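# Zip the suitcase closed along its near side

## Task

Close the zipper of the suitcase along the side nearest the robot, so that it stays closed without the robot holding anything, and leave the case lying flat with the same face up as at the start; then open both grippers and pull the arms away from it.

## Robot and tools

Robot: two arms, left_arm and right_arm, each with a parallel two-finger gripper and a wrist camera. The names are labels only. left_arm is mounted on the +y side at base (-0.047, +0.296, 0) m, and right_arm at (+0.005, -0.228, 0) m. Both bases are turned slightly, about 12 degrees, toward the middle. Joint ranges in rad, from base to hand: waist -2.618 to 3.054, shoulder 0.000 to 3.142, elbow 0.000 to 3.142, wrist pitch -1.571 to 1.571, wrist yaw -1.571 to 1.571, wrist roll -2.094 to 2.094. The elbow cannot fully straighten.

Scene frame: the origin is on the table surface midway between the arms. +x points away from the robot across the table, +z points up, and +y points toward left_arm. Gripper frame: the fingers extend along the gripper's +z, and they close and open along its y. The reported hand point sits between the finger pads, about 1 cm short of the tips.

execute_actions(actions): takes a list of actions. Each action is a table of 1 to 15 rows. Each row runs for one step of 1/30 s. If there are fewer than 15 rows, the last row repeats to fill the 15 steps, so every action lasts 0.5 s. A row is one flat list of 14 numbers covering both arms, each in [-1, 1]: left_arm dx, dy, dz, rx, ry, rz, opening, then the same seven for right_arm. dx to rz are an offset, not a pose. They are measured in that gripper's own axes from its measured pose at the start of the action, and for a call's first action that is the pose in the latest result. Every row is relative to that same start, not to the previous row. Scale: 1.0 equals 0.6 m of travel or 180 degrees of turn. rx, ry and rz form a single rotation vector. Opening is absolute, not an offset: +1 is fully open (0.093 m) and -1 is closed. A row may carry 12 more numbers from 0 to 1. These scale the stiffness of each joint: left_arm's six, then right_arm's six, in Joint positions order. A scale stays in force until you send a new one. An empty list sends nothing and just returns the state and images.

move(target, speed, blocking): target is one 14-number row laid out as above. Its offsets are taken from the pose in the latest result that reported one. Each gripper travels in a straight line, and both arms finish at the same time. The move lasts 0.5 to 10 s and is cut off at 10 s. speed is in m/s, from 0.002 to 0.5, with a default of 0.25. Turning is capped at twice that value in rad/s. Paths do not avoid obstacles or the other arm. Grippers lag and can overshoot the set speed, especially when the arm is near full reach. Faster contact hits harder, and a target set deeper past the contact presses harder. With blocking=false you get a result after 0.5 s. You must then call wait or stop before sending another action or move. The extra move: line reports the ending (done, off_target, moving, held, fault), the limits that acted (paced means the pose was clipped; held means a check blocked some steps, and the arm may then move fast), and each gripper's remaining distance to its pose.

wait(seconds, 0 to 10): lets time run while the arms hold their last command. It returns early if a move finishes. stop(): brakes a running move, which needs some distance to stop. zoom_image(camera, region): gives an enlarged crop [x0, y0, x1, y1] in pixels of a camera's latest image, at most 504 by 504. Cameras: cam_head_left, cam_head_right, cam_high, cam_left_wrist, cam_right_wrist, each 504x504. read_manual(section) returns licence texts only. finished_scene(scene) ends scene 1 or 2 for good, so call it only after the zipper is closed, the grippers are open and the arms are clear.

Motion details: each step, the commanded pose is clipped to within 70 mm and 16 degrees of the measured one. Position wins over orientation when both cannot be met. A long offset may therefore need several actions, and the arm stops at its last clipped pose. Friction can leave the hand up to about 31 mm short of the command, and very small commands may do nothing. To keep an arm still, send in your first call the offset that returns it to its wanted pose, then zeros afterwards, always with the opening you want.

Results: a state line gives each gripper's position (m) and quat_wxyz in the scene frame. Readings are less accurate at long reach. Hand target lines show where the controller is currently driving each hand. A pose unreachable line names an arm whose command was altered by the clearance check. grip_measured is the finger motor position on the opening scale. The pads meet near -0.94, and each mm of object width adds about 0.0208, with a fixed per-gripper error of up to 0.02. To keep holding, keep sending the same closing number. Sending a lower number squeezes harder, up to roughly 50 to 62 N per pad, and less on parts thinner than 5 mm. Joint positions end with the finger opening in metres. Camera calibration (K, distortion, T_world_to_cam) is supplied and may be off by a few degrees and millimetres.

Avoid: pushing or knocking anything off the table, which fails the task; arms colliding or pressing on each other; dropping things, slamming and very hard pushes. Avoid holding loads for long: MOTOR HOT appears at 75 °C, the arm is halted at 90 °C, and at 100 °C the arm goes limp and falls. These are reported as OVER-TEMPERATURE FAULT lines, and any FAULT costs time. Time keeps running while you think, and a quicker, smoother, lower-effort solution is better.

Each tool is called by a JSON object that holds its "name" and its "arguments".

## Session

{"name": "execute_actions", "arguments": {"actions": []}}

Scene clock: 0.00 s.
left_arm: end_effector_position=(+0.0507, +0.5177, +0.1626) grip_measured=+1.000 end_effector_quat_wxyz=(+0.164, -0.164, +0.972, -0.030) | right_arm: end_effector_position=(+0.2968, -0.6605, +0.2712) grip_measured=+1.000 end_effector_quat_wxyz=(+0.069, -0.015, -0.673, +0.737)
Joint positions: left_arm=[ 1.176  1.383  1.233 -1.36   0.33   1.037  0.093] | right_arm=[-0.5    1.932  1.206  0.895  0.973 -1.781  0.093]
Joint velocities: left_arm=[-0.002 -0.002 -0.002 -0.11   0.095  0.022  0.   ] | right_arm=[ 0.002  0.002 -0.012  0.007  0.007  0.022  0.   ]
Hand target (left_arm): +0.051, +0.518, +0.163; +0.164, -0.164, +0.972, -0.030
Hand target (right_arm): +0.297, -0.661, +0.271; -0.069, +0.015, +0.673, -0.737
Joint stiffness scale: left_arm=[1. 1. 1. 1. 1. 1.] | right_arm=[1. 1. 1. 1. 1. 1.]
camera_calibration (this result's frames):
cam_left_wrist: T_world_to_cam=[[0.324136, -0.940662, 0.100452, 0.457401], [-0.93963, -0.307817, 0.149481, 0.219749], [-0.109691, -0.14284, -0.983649, 0.319474], [0, 0, 0, 1]] pos_world=[0.0932662, 0.543536, 0.235455]
cam_right_wrist: T_world_to_cam=[[0.0871434, 0.0976393, 0.991399, -0.226109], [-0.865453, 0.500273, 0.0268027, 0.626522], [-0.493354, -0.860345, 0.128098, -0.377915], [0, 0, 0, 1]] pos_world=[0.375483, -0.616493, 0.255782]

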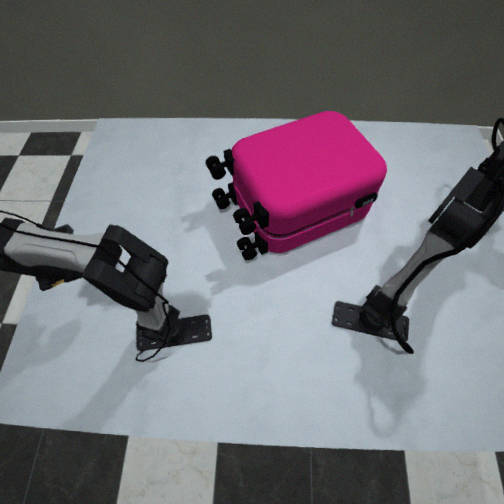

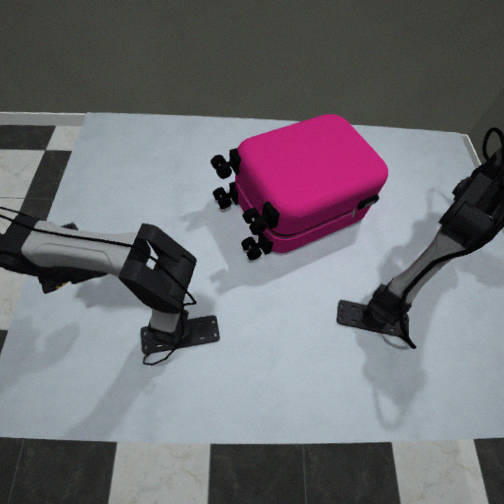

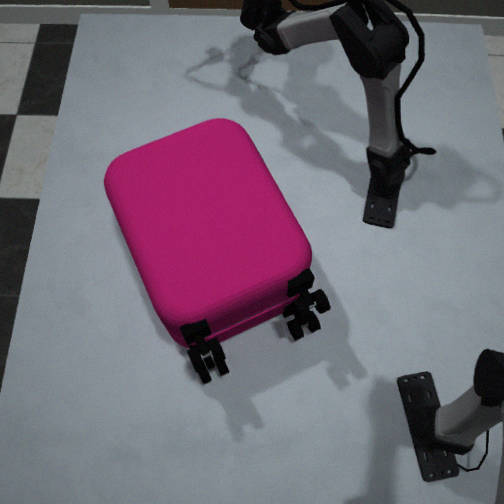

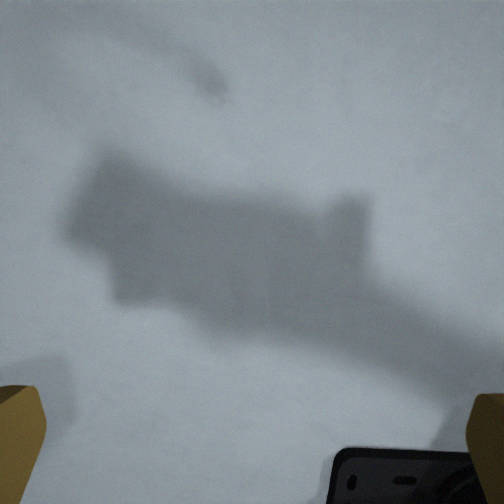

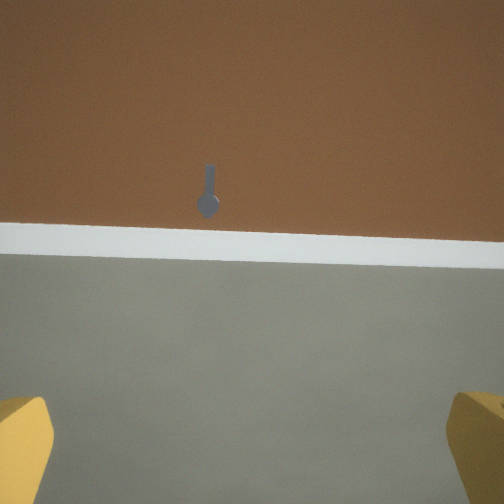

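{"name": "move", "arguments": {"target": [-0.037,-0.578,-0.085,0.22,-0.124,0.379,1,0.182,0.188,-0.758,-0.543,-0.452,0.2,-0.4]}}

Scene clock: 6.50 s.
left_arm: end_effector_position=(+0.1644, +0.1951, +0.2584) grip_measured=+1.000 end_effector_quat_wxyz=(+0.372, +0.447, +0.784, -0.219) | right_arm: end_effector_position=(+0.2316, -0.2121, +0.1226) grip_measured=-0.399 end_effector_quat_wxyz=(+0.535, -0.183, +0.815, +0.128)
Joint positions: left_arm=[-0.118  1.006  1.144 -1.229  0.785  0.921  0.093] | right_arm=[-0.328  0.527  0.241 -0.379 -0.876 -0.529  0.026]
Joint velocities: left_arm=[-0.002  0.022 -0.002 -0.022  0.037  0.037  0.   ] | right_arm=[ 0.002 -0.002 -0.002  0.051 -0.007  0.007 -0.   ]
Hand target (left_arm): +0.170, +0.193, +0.264; +0.376, +0.451, +0.780, -0.217
Hand target (right_arm): +0.231, -0.207, +0.122; +0.540, -0.190, +0.809, +0.134
Off the commanded pose (left_arm): 0.005 m, 1 deg.
Off the commanded pose (right_arm): 0.005 m, 2 deg.
Joint stiffness scale: left_arm=[1. 1. 1. 1. 1. 1.] | right_arm=[1. 1. 1. 1. 1. 1.]
move: done
camera_calibration (this result's frames):
cam_left_wrist: T_world_to_cam=[[-0.853308, -0.521299, 0.0106549, 0.242365], [-0.478334, 0.774519, -0.413905, 0.0715583], [0.207515, -0.358285, -0.910258, 0.350965], [0, 0, 0, 1]] pos_world=[0.16821, 0.196667, 0.346505]
cam_right_wrist: T_world_to_cam=[[0.426915, -0.904289, -0.00230945, -0.286201], [-0.655686, -0.307789, -0.68945, 0.217562], [0.622751, 0.295851, -0.72433, 0.086064], [0, 0, 0, 1]] pos_world=[0.211239, -0.217307, 0.211676]

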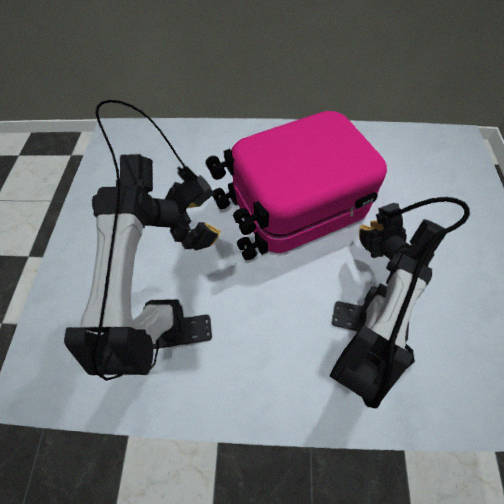

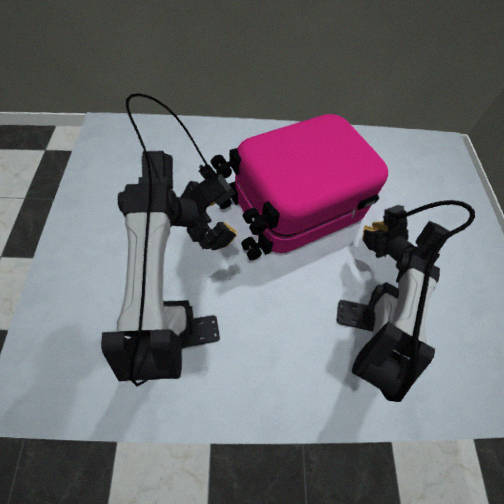

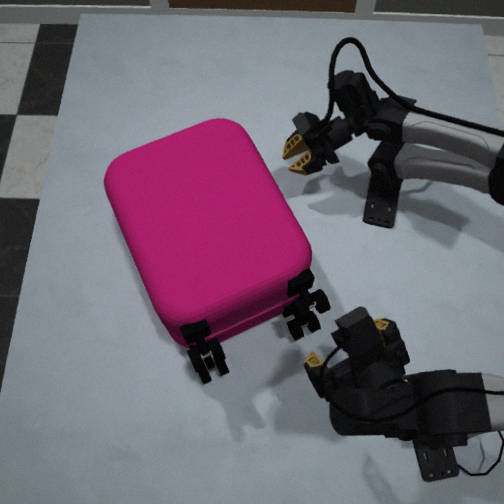

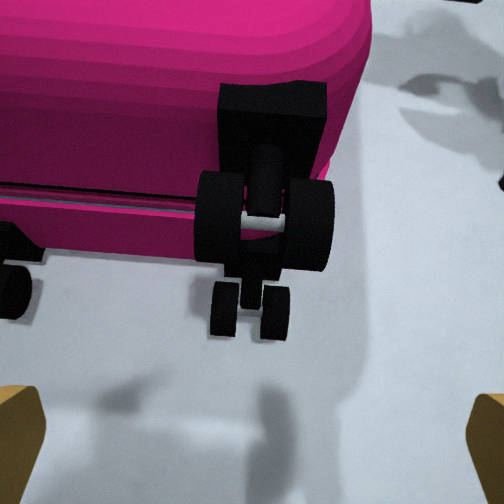

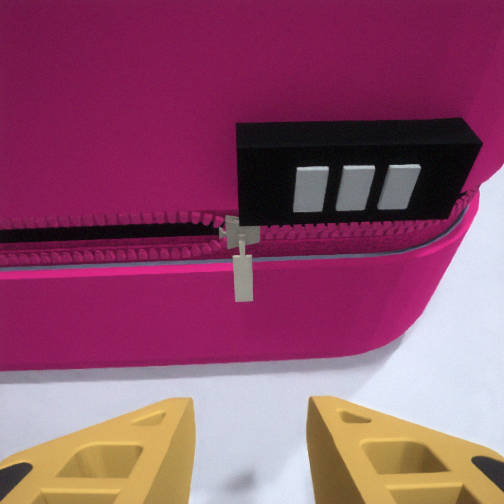

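{"name": "move", "arguments": {"target": [0.015,-0.007,0.198,0,0,0,1,-0.013,0.006,0.105,0,0,0,-0.4], "speed": 0.1}}

{"name": "move", "arguments": {"target": [0,0,0,0,0,0,0,0,0,0,0,0,0,-0.4]}}

Scene clock: 8.63 s.
left_arm: end_effector_position=(+0.2040, +0.1177, +0.1903) grip_measured=+1.000 end_effector_quat_wxyz=(+0.387, +0.447, +0.776, -0.220) | right_arm: end_effector_position=(+0.2871, -0.1852, +0.1149) grip_measured=-0.399 end_effector_quat_wxyz=(+0.543, -0.186, +0.809, +0.123)
Joint positions: left_arm=[-0.535  1.052  0.817 -0.55   0.545  0.484  0.093] | right_arm=[ 0.035  0.853  0.204  0.183 -0.567 -0.267  0.026]
Joint velocities: left_arm=[-0.002  0.002 -0.002  0.051  0.022 -0.007  0.   ] | right_arm=[-0.027  0.002 -0.002 -0.022  0.007 -0.051 -0.   ]
Hand target (left_arm): +0.201, +0.116, +0.176; +0.371, +0.446, +0.783, -0.223
Hand target (right_arm): +0.284, -0.183, +0.105; +0.534, -0.184, +0.815, +0.127
Off the commanded pose (left_arm): 0.013 m, 2 deg.
Off the commanded pose (right_arm): 0.011 m, 1 deg.
Joint stiffness scale: left_arm=[1. 1. 1. 1. 1. 1.] | right_arm=[1. 1. 1. 1. 1. 1.]
move: off_target (left_arm, right_arm)
camera_calibration (this result's frames):
cam_left_wrist: T_world_to_cam=[[-0.853779, -0.520601, -0.00596007, 0.23974], [-0.46494, 0.767546, -0.441253, 0.12554], [0.234292, -0.373962, -0.897363, 0.246944], [0, 0, 0, 1]] pos_world=[0.205196, 0.120799, 0.278422]
cam_right_wrist: T_world_to_cam=[[0.425772, -0.904747, 0.0122882, -0.287039], [-0.640905, -0.31114, -0.701736, 0.25345], [0.638717, 0.290904, -0.712331, 0.0310654], [0, 0, 0, 1]] pos_world=[0.264809, -0.189876, 0.203511]

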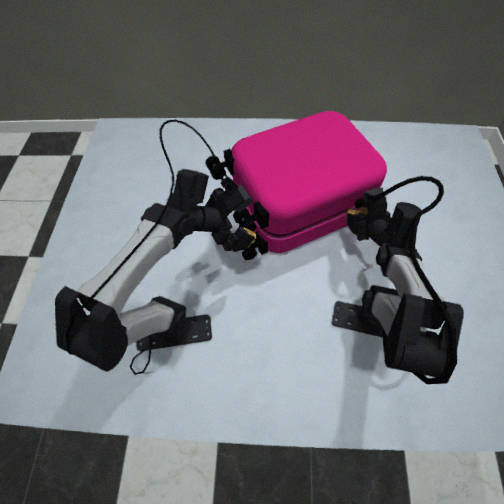

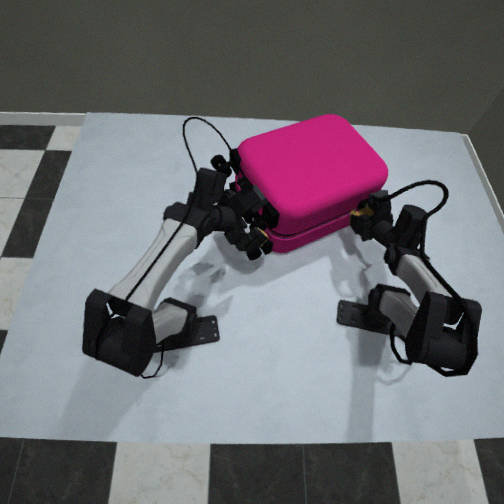

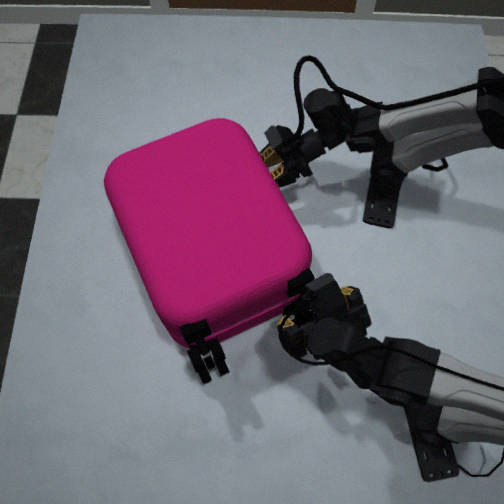

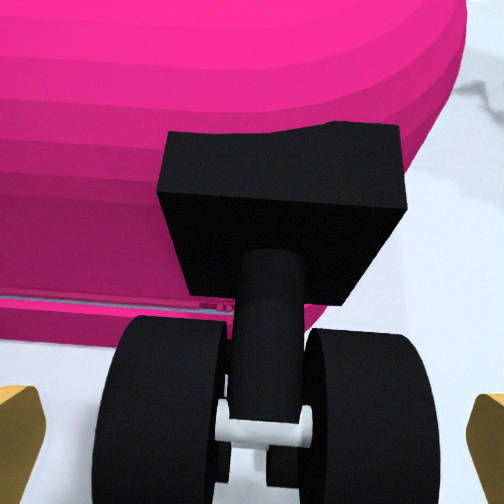

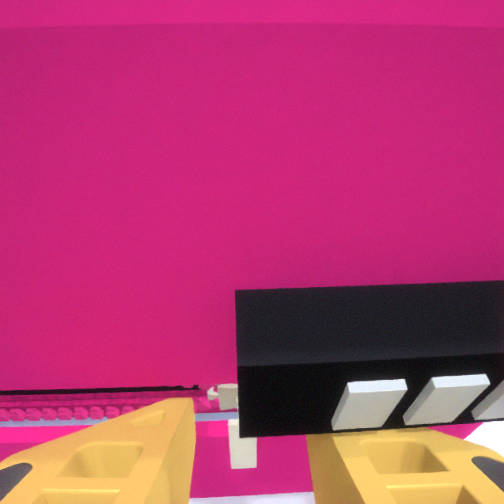

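Scene clock: 9.13 s.
left_arm: end_effector_position=(+0.2034, +0.1172, +0.1904) grip_measured=+0.030 end_effector_quat_wxyz=(+0.387, +0.449, +0.775, -0.221) | right_arm: end_effector_position=(+0.2871, -0.1852, +0.1149) grip_measured=-0.399 end_effector_quat_wxyz=(+0.543, -0.186, +0.809, +0.123)
Joint positions: left_arm=[-0.535  1.052  0.817 -0.551  0.549  0.487  0.047] | right_arm=[ 0.035  0.853  0.204  0.183 -0.567 -0.267  0.026]
Joint velocities: left_arm=[ 0.002  0.012 -0.017  0.037  0.037 -0.066 -0.002] | right_arm=[-0.002 -0.012 -0.002 -0.022  0.022 -0.022 -0.001]
Hand target (left_arm): +0.204, +0.118, +0.190; +0.387, +0.447, +0.776, -0.220
Hand target (right_arm): +0.287, -0.185, +0.115; +0.543, -0.186, +0.809, +0.123
Off the commanded pose (left_arm): 0.001 m, 0 deg.
Off the commanded pose (right_arm): 0.000 m, 0 deg.
Joint stiffness scale: left_arm=[1. 1. 1. 1. 1. 1.] | right_arm=[1. 1. 1. 1. 1. 1.]
move: done
camera_calibration (this result's frames):
cam_left_wrist: T_world_to_cam=[[-0.856468, -0.516169, -0.00562873, 0.238891], [-0.460765, 0.769363, -0.442466, 0.124901], [0.232718, -0.376365, -0.896768, 0.247502], [0, 0, 0, 1]] pos_world=[0.204555, 0.120365, 0.278561]
cam_right_wrist: T_world_to_cam=[[0.425772, -0.904747, 0.0122882, -0.287039], [-0.640905, -0.31114, -0.701736, 0.25345], [0.638717, 0.290904, -0.712331, 0.0310654], [0, 0, 0, 1]] pos_world=[0.264809, -0.189876, 0.203511]

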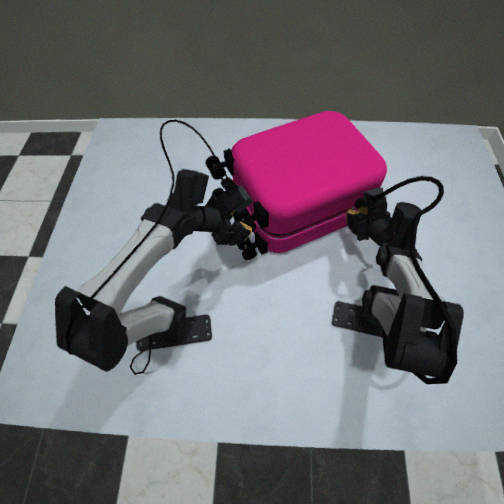

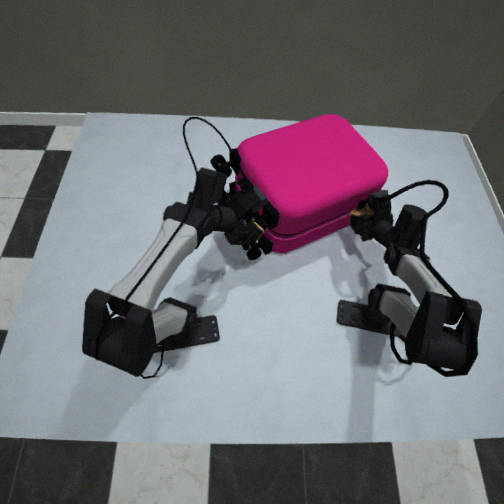

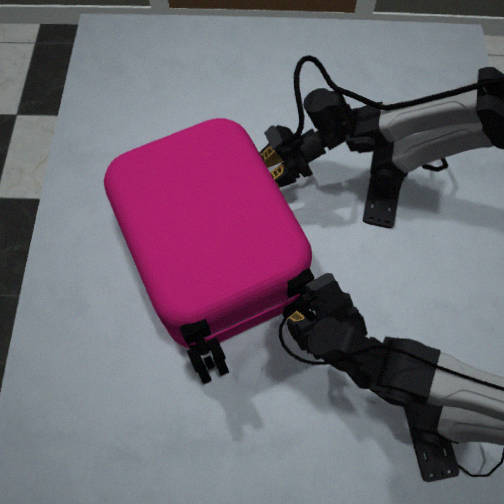

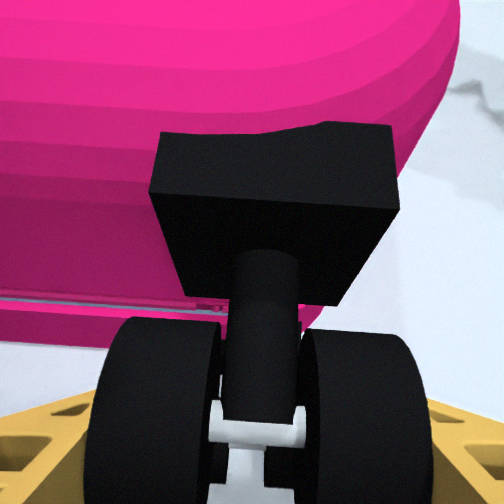

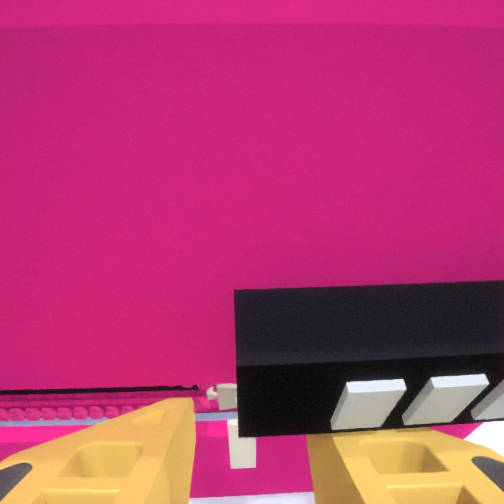

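Too high; lower ~1.6 cm (command 2.5).

{"name": "move", "arguments": {"target": [0,0,0,0,0,0,0,0.038,0.004,0.018,0,0,0,-0.4], "speed": 0.04}}

Scene clock: 10.23 s.
left_arm: end_effector_position=(+0.2036, +0.1172, +0.1905) grip_measured=+0.030 end_effector_quat_wxyz=(+0.387, +0.449, +0.774, -0.221) | right_arm: end_effector_position=(+0.2885, -0.1849, +0.0987) grip_measured=-0.399 end_effector_quat_wxyz=(+0.551, -0.188, +0.804, +0.122)
Joint positions: left_arm=[-0.535  1.052  0.817 -0.55   0.549  0.487  0.047] | right_arm=[ 0.035  0.942  0.135  0.362 -0.572 -0.265  0.026]
Joint velocities: left_arm=[-0.002  0.002 -0.007 -0.051 -0.081  0.037 -0.   ] | right_arm=[-0.002  0.007 -0.002  0.007  0.037 -0.051 -0.001]
Hand target (left_arm): +0.203, +0.117, +0.190; +0.387, +0.449, +0.775, -0.221
Hand target (right_arm): +0.287, -0.183, +0.090; +0.543, -0.186, +0.809, +0.123
Off the commanded pose (left_arm): 0.000 m, 0 deg.
Off the commanded pose (right_arm): 0.009 m, 1 deg.
Joint stiffness scale: left_arm=[1. 1. 1. 1. 1. 1.] | right_arm=[1. 1. 1. 1. 1. 1.]
move: done
camera_calibration (this result's frames):
cam_left_wrist: T_world_to_cam=[[-0.856301, -0.516432, -0.00683633, 0.239308], [-0.46049, 0.769404, -0.442681, 0.124962], [0.233874, -0.37592, -0.896653, 0.24723], [0, 0, 0, 1]] pos_world=[0.204643, 0.120379, 0.278634]
cam_right_wrist: T_world_to_cam=[[0.428072, -0.903502, 0.0209373, -0.288441], [-0.625515, -0.312926, -0.714709, 0.23962], [0.652293, 0.29285, -0.699109, 0.0135906], [0, 0, 0, 1]] pos_world=[0.264494, -0.189604, 0.186799]

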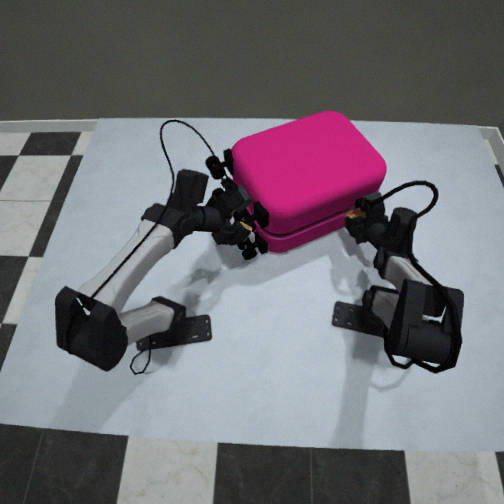

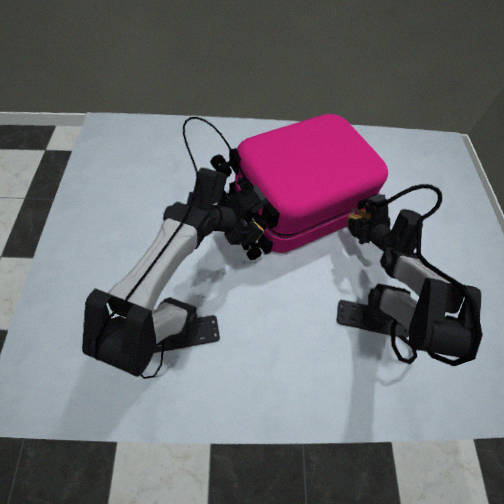

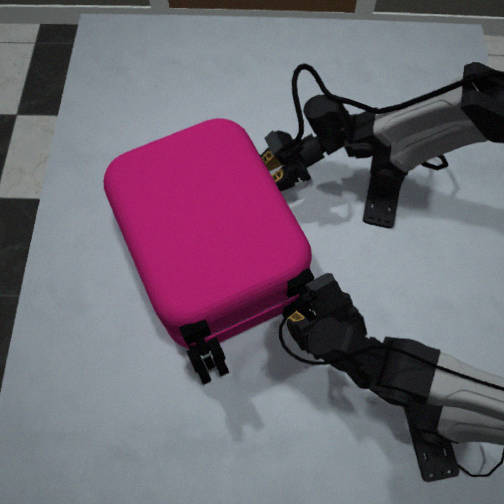

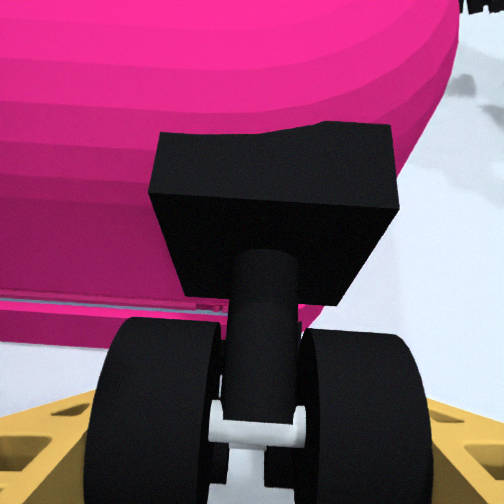

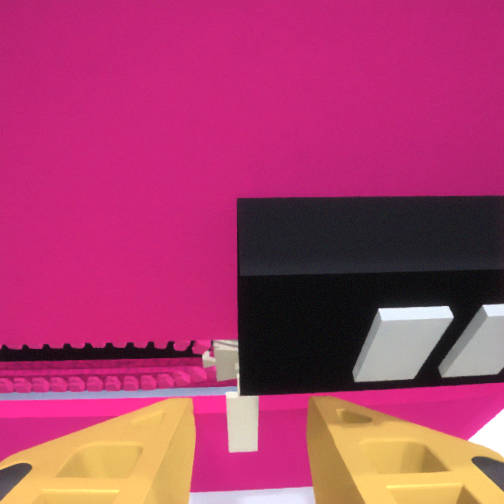

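{"name": "move", "arguments": {"target": [0,0,0,0,0,0,0,0,0,0.006,0,0,0,-1]}}

{"name": "move", "arguments": {"target": [0,0,0,0,0,0,0,-0.01,0.12,0,-0.04,0,0.12,-1], "speed": 0.035}}

Scene clock: 11.10 s.
left_arm: end_effector_position=(+0.2036, +0.1172, +0.1905) grip_measured=+0.030 end_effector_quat_wxyz=(+0.388, +0.449, +0.774, -0.220) | right_arm: end_effector_position=(+0.2879, -0.1831, +0.0983) grip_measured=-0.977 end_effector_quat_wxyz=(+0.551, -0.191, +0.802, +0.127)
Joint positions: left_arm=[-0.535  1.052  0.817 -0.549  0.549  0.487  0.047] | right_arm=[ 0.035  0.947  0.134  0.367 -0.583 -0.265  0.   ]
Joint velocities: left_arm=[-0.022 -0.002 -0.002 -0.022  0.081  0.051  0.   ] | right_arm=[-0.007 -0.002  0.007  0.037 -0.095  0.037  0.   ]
Hand target (left_arm): +0.204, +0.117, +0.190; +0.387, +0.449, +0.774, -0.221
Hand target (right_arm): +0.291, -0.183, +0.097; +0.551, -0.188, +0.804, +0.122
Off the commanded pose (left_arm): 0.000 m, 0 deg.
Off the commanded pose (right_arm): 0.004 m, 1 deg.
Joint stiffness scale: left_arm=[1. 1. 1. 1. 1. 1.] | right_arm=[1. 1. 1. 1. 1. 1.]
move: done
camera_calibration (this result's frames):
cam_left_wrist: T_world_to_cam=[[-0.856298, -0.516433, -0.00708137, 0.239393], [-0.460331, 0.769349, -0.442942, 0.125051], [0.234198, -0.376031, -0.896522, 0.247185], [0, 0, 0, 1]] pos_world=[0.204666, 0.120371, 0.278693]
cam_right_wrist: T_world_to_cam=[[0.43727, -0.899194, 0.0156776, -0.287944], [-0.622898, -0.315392, -0.715909, 0.238452], [0.648686, 0.30328, -0.698017, 0.0160695], [0, 0, 0, 1]] pos_world=[0.264017, -0.188585, 0.186441]

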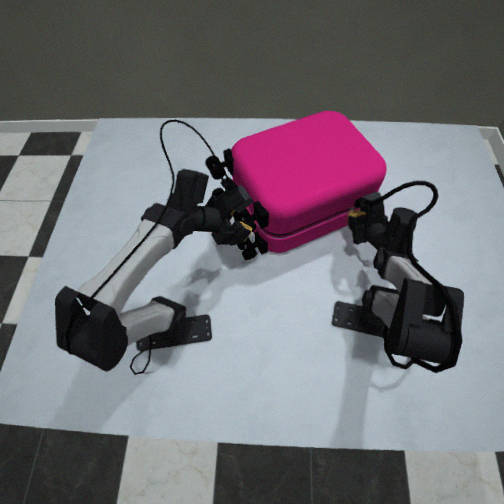

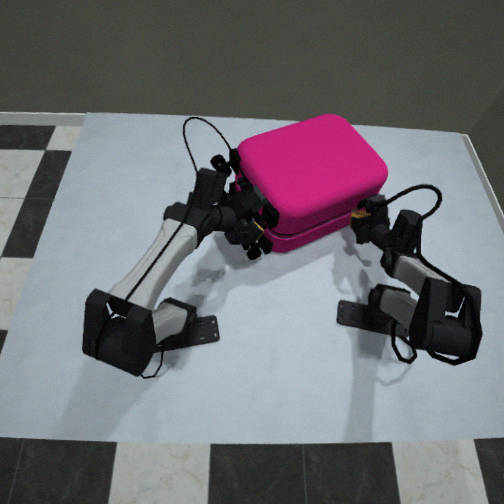

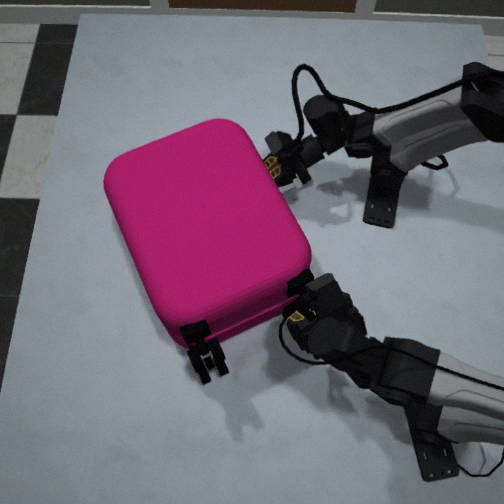

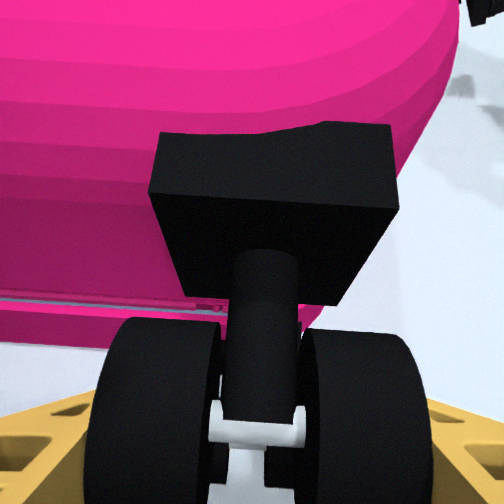

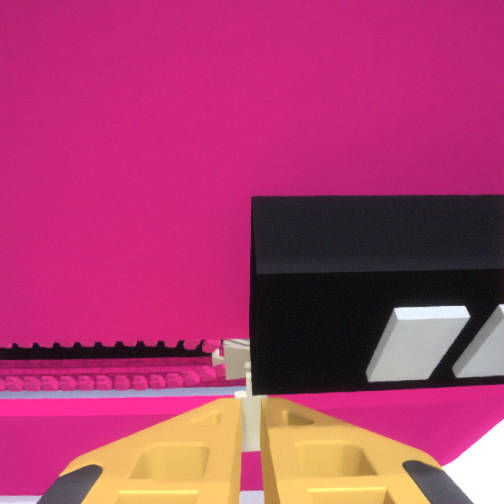

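Scene clock: 17.00 s.
left_arm: end_effector_position=(+0.2038, +0.1174, +0.1903) grip_measured=+0.030 end_effector_quat_wxyz=(+0.387, +0.449, +0.775, -0.220) | right_arm: end_effector_position=(+0.2773, -0.1622, +0.1003) grip_measured=-0.977 end_effector_quat_wxyz=(+0.529, +0.001, +0.826, +0.194)
Joint positions: left_arm=[-0.535  1.052  0.817 -0.55   0.547  0.487  0.047] | right_arm=[ 0.304  0.756  0.087  0.284 -0.236  0.258  0.   ]
Joint velocities: left_arm=[-0.007  0.002 -0.007 -0.022  0.022  0.022  0.001] | right_arm=[ 0.017 -0.002 -0.012 -0.007 -0.022  0.066  0.   ]
Hand target (left_arm): +0.204, +0.117, +0.191; +0.388, +0.449, +0.774, -0.220
Hand target (right_arm): +0.259, -0.122, +0.101; +0.504, -0.069, +0.816, +0.273
Off the commanded pose (left_arm): 0.000 m, 0 deg.
Off the commanded pose (right_arm): 0.049 m, 13 deg.
Joint stiffness scale: left_arm=[1. 1. 1. 1. 1. 1.] | right_arm=[1. 1. 1. 1. 1. 1.]
move: off_target (right_arm)
camera_calibration (this result's frames):
cam_left_wrist: T_world_to_cam=[[-0.8556, -0.517578, -0.00786924, 0.239782], [-0.461336, 0.769345, -0.441902, 0.124863], [0.234773, -0.374461, -0.897029, 0.246877], [0, 0, 0, 1]] pos_world=[0.204801, 0.120489, 0.27852]
cam_right_wrist: T_world_to_cam=[[0.195033, -0.929751, -0.312291, -0.16943], [-0.749038, 0.0643566, -0.659394, 0.330748], [0.63317, 0.362521, -0.683867, 0.0304464], [0, 0, 0, 1]] pos_world=[0.261509, -0.189851, 0.186003]

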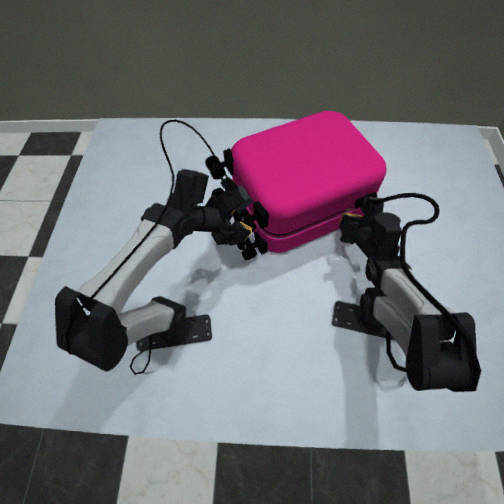

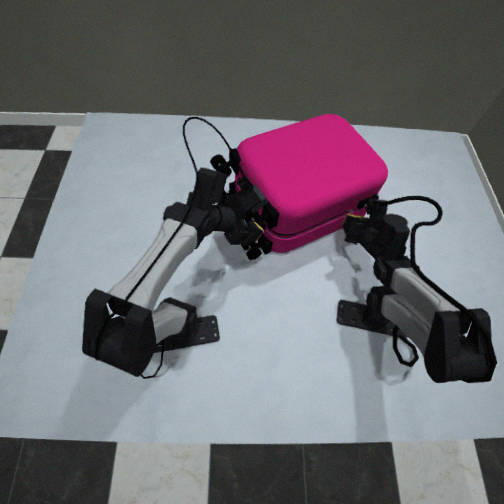

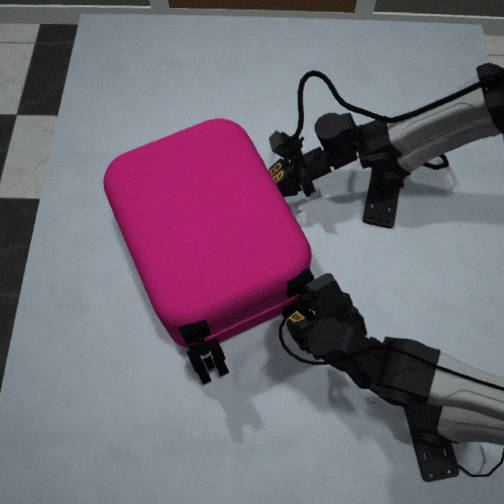

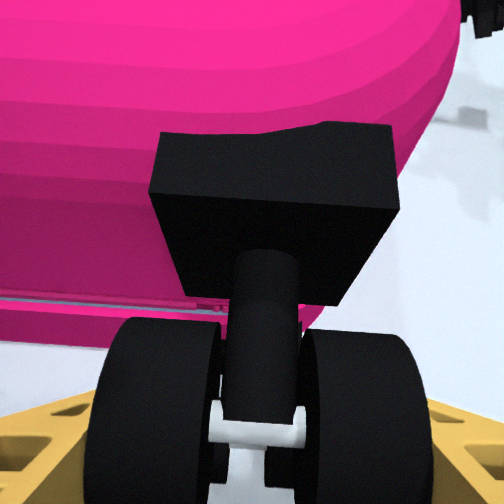

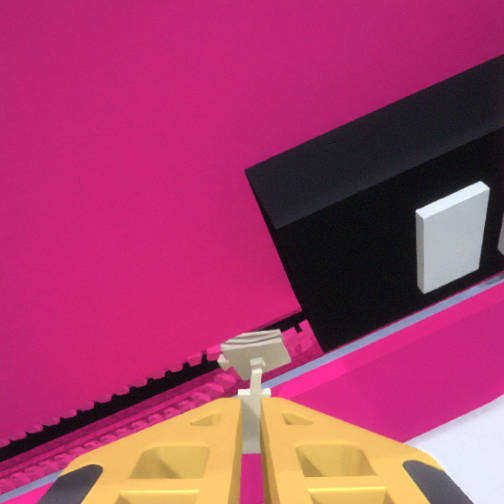

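{"name": "execute_actions", "arguments": {"actions": [[[0,0,0,0,0,0,0,0.042,0.099,-0.013,-0.066,0.024,-0.027,-1]],[[0,0,0,0,0,0,0,0.042,0.099,-0.013,-0.066,0.024,-0.027,-1]],[[0,0,0,0,0,0,0,0.042,0.099,-0.013,-0.066,0.024,-0.027,-1]],[[0,0,0,0,0,0,0,0.042,0.099,-0.013,-0.066,0.024,-0.027,-1]]]}}

Scene clock: 19.30 s.
left_arm: end_effector_position=(+0.2044, +0.1180, +0.1901) grip_measured=+0.030 end_effector_quat_wxyz=(+0.387, +0.446, +0.777, -0.218) | right_arm: end_effector_position=(+0.1102, +0.0080, +0.1112) grip_measured=-0.986 end_effector_quat_wxyz=(+0.400, -0.371, +0.732, +0.407)
Joint positions: left_arm=[-0.535  1.052  0.817 -0.549  0.542  0.483  0.047] | right_arm=[ 1.186  0.469  0.084  0.017 -0.266  0.224  0.   ]
Joint velocities: left_arm=[ 0.012 -0.002 -0.012  0.037  0.051 -0.007  0.   ] | right_arm=[ 0.012 -0.017  0.002 -0.066 -0.051 -0.066  0.   ]
Hand target (left_arm): +0.204, +0.118, +0.190; +0.387, +0.446, +0.777, -0.218
Hand target (right_arm): +0.108, +0.007, +0.107; +0.398, -0.370, +0.735, +0.405
Off the commanded pose (left_arm): 0.000 m, 0 deg.
Off the commanded pose (right_arm): 0.004 m, 0 deg.
Joint stiffness scale: left_arm=[1. 1. 1. 1. 1. 1.] | right_arm=[1. 1. 1. 1. 1. 1.]
camera_calibration (this result's frames):
cam_left_wrist: T_world_to_cam=[[-0.852289, -0.523025, -0.00695124, 0.240405], [-0.467007, 0.766856, -0.440268, 0.125717], [0.235602, -0.371989, -0.897839, 0.246456], [0, 0, 0, 1]] pos_world=[0.20554, 0.12101, 0.278298]
cam_right_wrist: T_world_to_cam=[[0.86784, -0.402735, -0.290962, -0.0559147], [-0.483648, -0.550705, -0.6803, 0.179783], [0.113746, 0.731114, -0.672706, 0.135133], [0, 0, 0, 1]] pos_world=[0.120106, -0.0223087, 0.196942]

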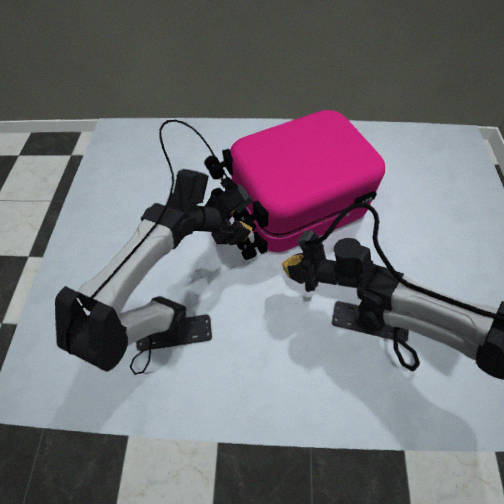

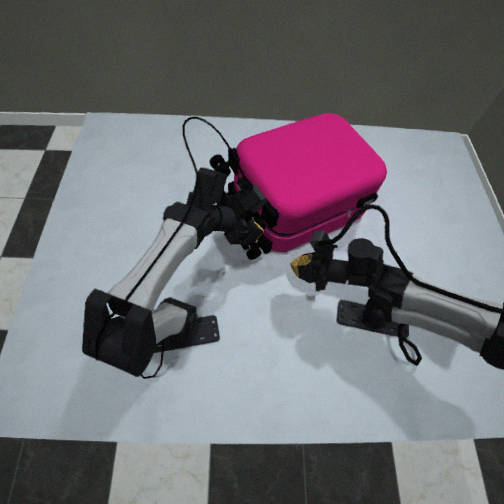

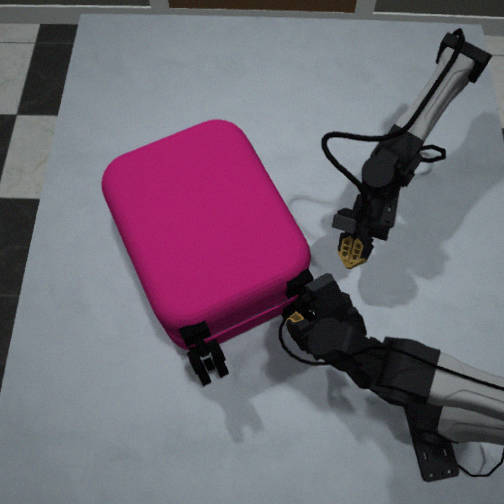

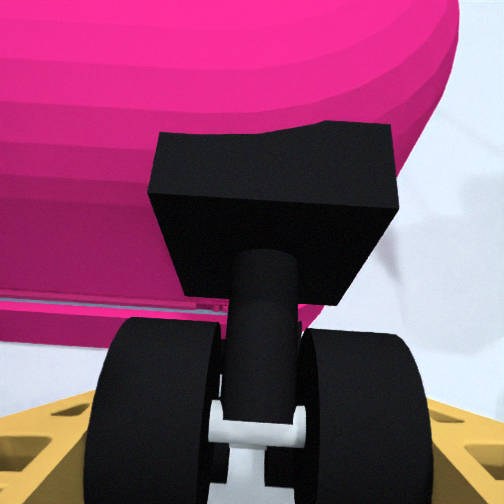

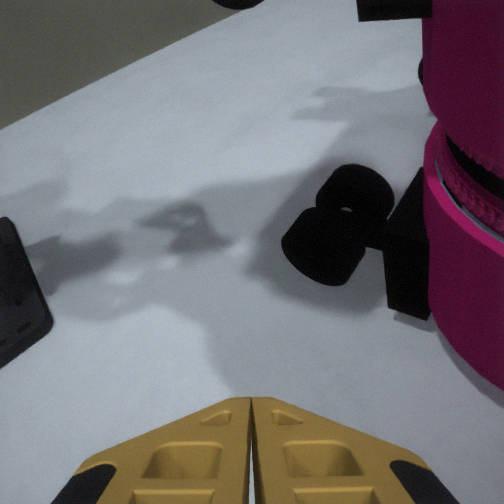

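{"name": "move", "arguments": {"target": [0,0,0,0,0,0,0,-0.008,-0.344,-0.231,0.167,-0.017,-0.037,-0.4], "speed": 0.2}}

Scene clock: 21.90 s.
left_arm: end_effector_position=(+0.2044, +0.1180, +0.1901) grip_measured=+0.030 end_effector_quat_wxyz=(+0.387, +0.446, +0.777, -0.218) | right_arm: end_effector_position=(+0.2472, -0.1905, +0.0969) grip_measured=-0.401 end_effector_quat_wxyz=(+0.518, -0.278, +0.784, +0.199)
Joint positions: left_arm=[-0.535  1.052  0.817 -0.549  0.542  0.483  0.047] | right_arm=[-0.265  0.93   0.243 -0.144 -1.023 -0.724  0.026]
Joint velocities: left_arm=[-0.007  0.002 -0.007 -0.081  0.007 -0.037 -0.001] | right_arm=[-0.002 -0.022 -0.012 -0.051 -0.022  0.022  0.001]
Hand target (left_arm): +0.204, +0.118, +0.190; +0.387, +0.446, +0.777, -0.218
Hand target (right_arm): +0.252, -0.194, +0.104; +0.527, -0.282, +0.778, +0.194
Off the commanded pose (left_arm): 0.000 m, 0 deg.
Off the commanded pose (right_arm): 0.009 m, 2 deg.
Joint stiffness scale: left_arm=[1. 1. 1. 1. 1. 1.] | right_arm=[1. 1. 1. 1. 1. 1.]
move: done
camera_calibration (this result's frames):
cam_left_wrist: T_world_to_cam=[[-0.852289, -0.523025, -0.00695124, 0.240405], [-0.467007, 0.766856, -0.440268, 0.125717], [0.235602, -0.371989, -0.897839, 0.246456], [0, 0, 0, 1]] pos_world=[0.20554, 0.12101, 0.278298]
cam_right_wrist: T_world_to_cam=[[0.635328, -0.772086, -0.0155176, -0.298457], [-0.560094, -0.446866, -0.697571, 0.167354], [0.531651, 0.451878, -0.716348, 0.102727], [0, 0, 0, 1]] pos_world=[0.228738, -0.20207, 0.185698]

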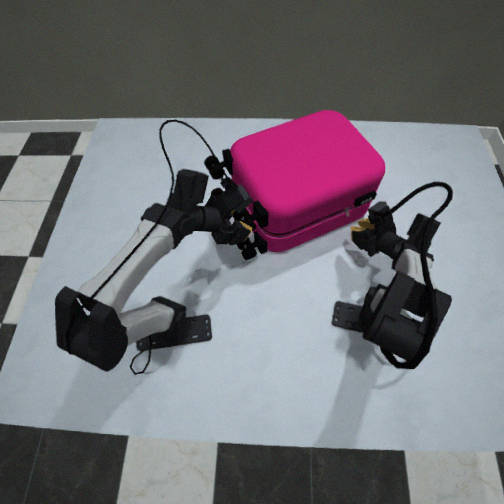

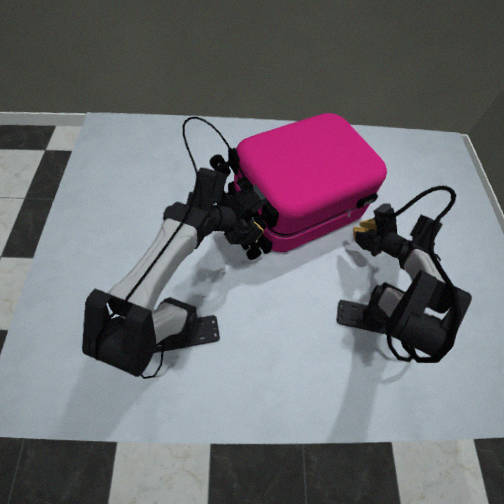

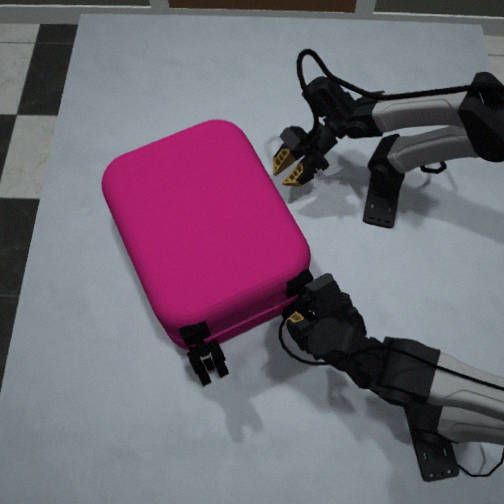

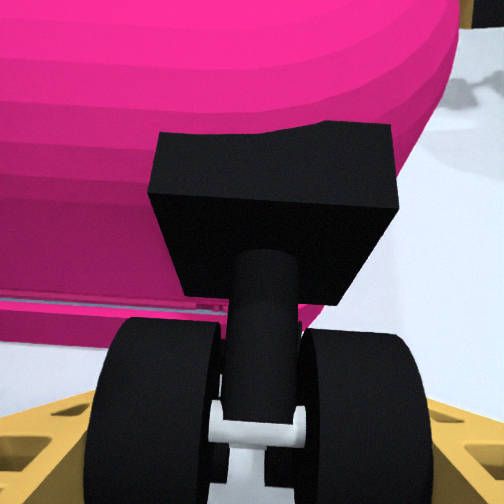

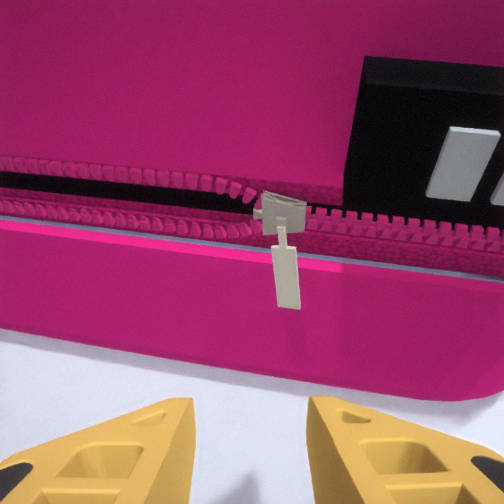

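{"name": "move", "arguments": {"target": [0,0,0,0,0,0,0,-0.035,-0.016,0.07,0,0,0,-0.55], "speed": 0.05}}

Scene clock: 23.43 s.
left_arm: end_effector_position=(+0.2044, +0.1180, +0.1901) grip_measured=+0.030 end_effector_quat_wxyz=(+0.387, +0.446, +0.777, -0.218) | right_arm: end_effector_position=(+0.2775, -0.1669, +0.0919) grip_measured=-0.549 end_effector_quat_wxyz=(+0.504, -0.272, +0.791, +0.214)
Joint positions: left_arm=[-0.535  1.052  0.817 -0.549  0.542  0.483  0.047] | right_arm=[-0.052  1.085  0.249  0.162 -0.874 -0.478  0.019]
Joint velocities: left_arm=[-0.002  0.012 -0.007  0.051  0.022 -0.037 -0.   ] | right_arm=[ 0.012  0.007 -0.002  0.081 -0.022  0.007 -0.001]
Hand target (left_arm): +0.204, +0.118, +0.190; +0.387, +0.446, +0.777, -0.218
Hand target (right_arm): +0.288, -0.168, +0.101; +0.517, -0.278, +0.784, +0.199
Off the commanded pose (left_arm): 0.000 m, 0 deg.
Off the commanded pose (right_arm): 0.014 m, 3 deg.
Joint stiffness scale: left_arm=[1. 1. 1. 1. 1. 1.] | right_arm=[1. 1. 1. 1. 1. 1.]
move: off_target (right_arm)
camera_calibration (this result's frames):
cam_left_wrist: T_world_to_cam=[[-0.852289, -0.523025, -0.00695124, 0.240405], [-0.467007, 0.766856, -0.440268, 0.125717], [0.235602, -0.371989, -0.897839, 0.246456], [0, 0, 0, 1]] pos_world=[0.20554, 0.12101, 0.278298]
cam_right_wrist: T_world_to_cam=[[0.638985, -0.7672, -0.055705, -0.296075], [-0.584763, -0.437434, -0.683157, 0.198521], [0.499751, 0.469101, -0.728144, 0.0851859], [0, 0, 0, 1]] pos_world=[0.262703, -0.18027, 0.181156]

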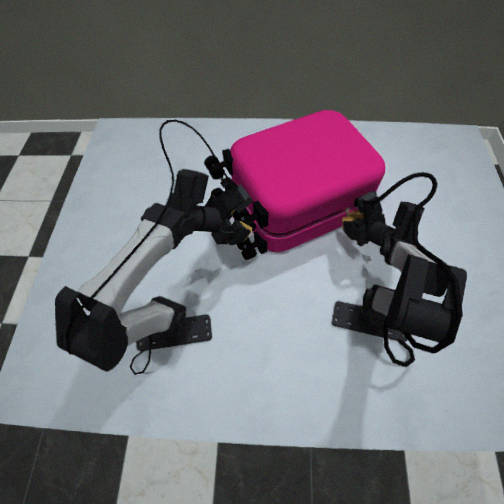

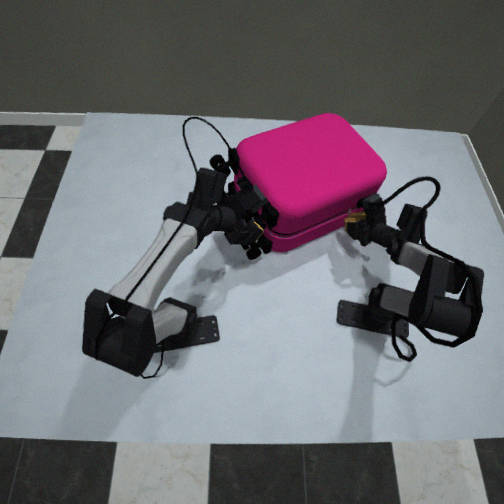

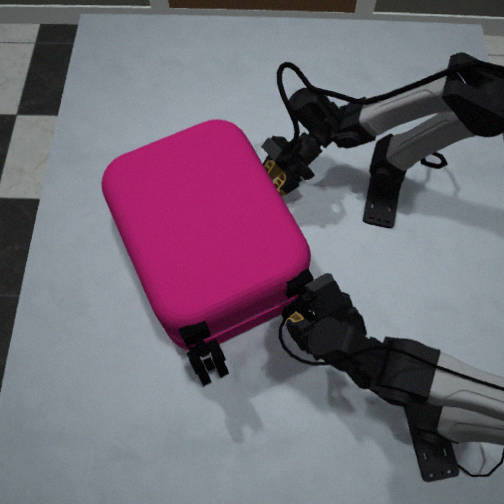

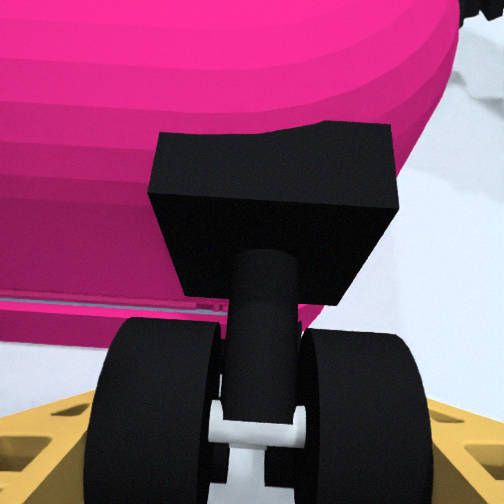

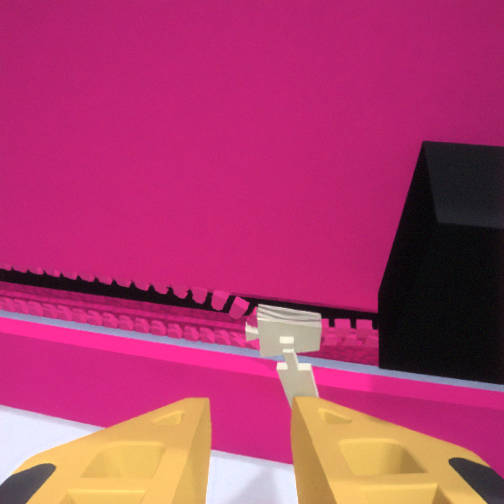

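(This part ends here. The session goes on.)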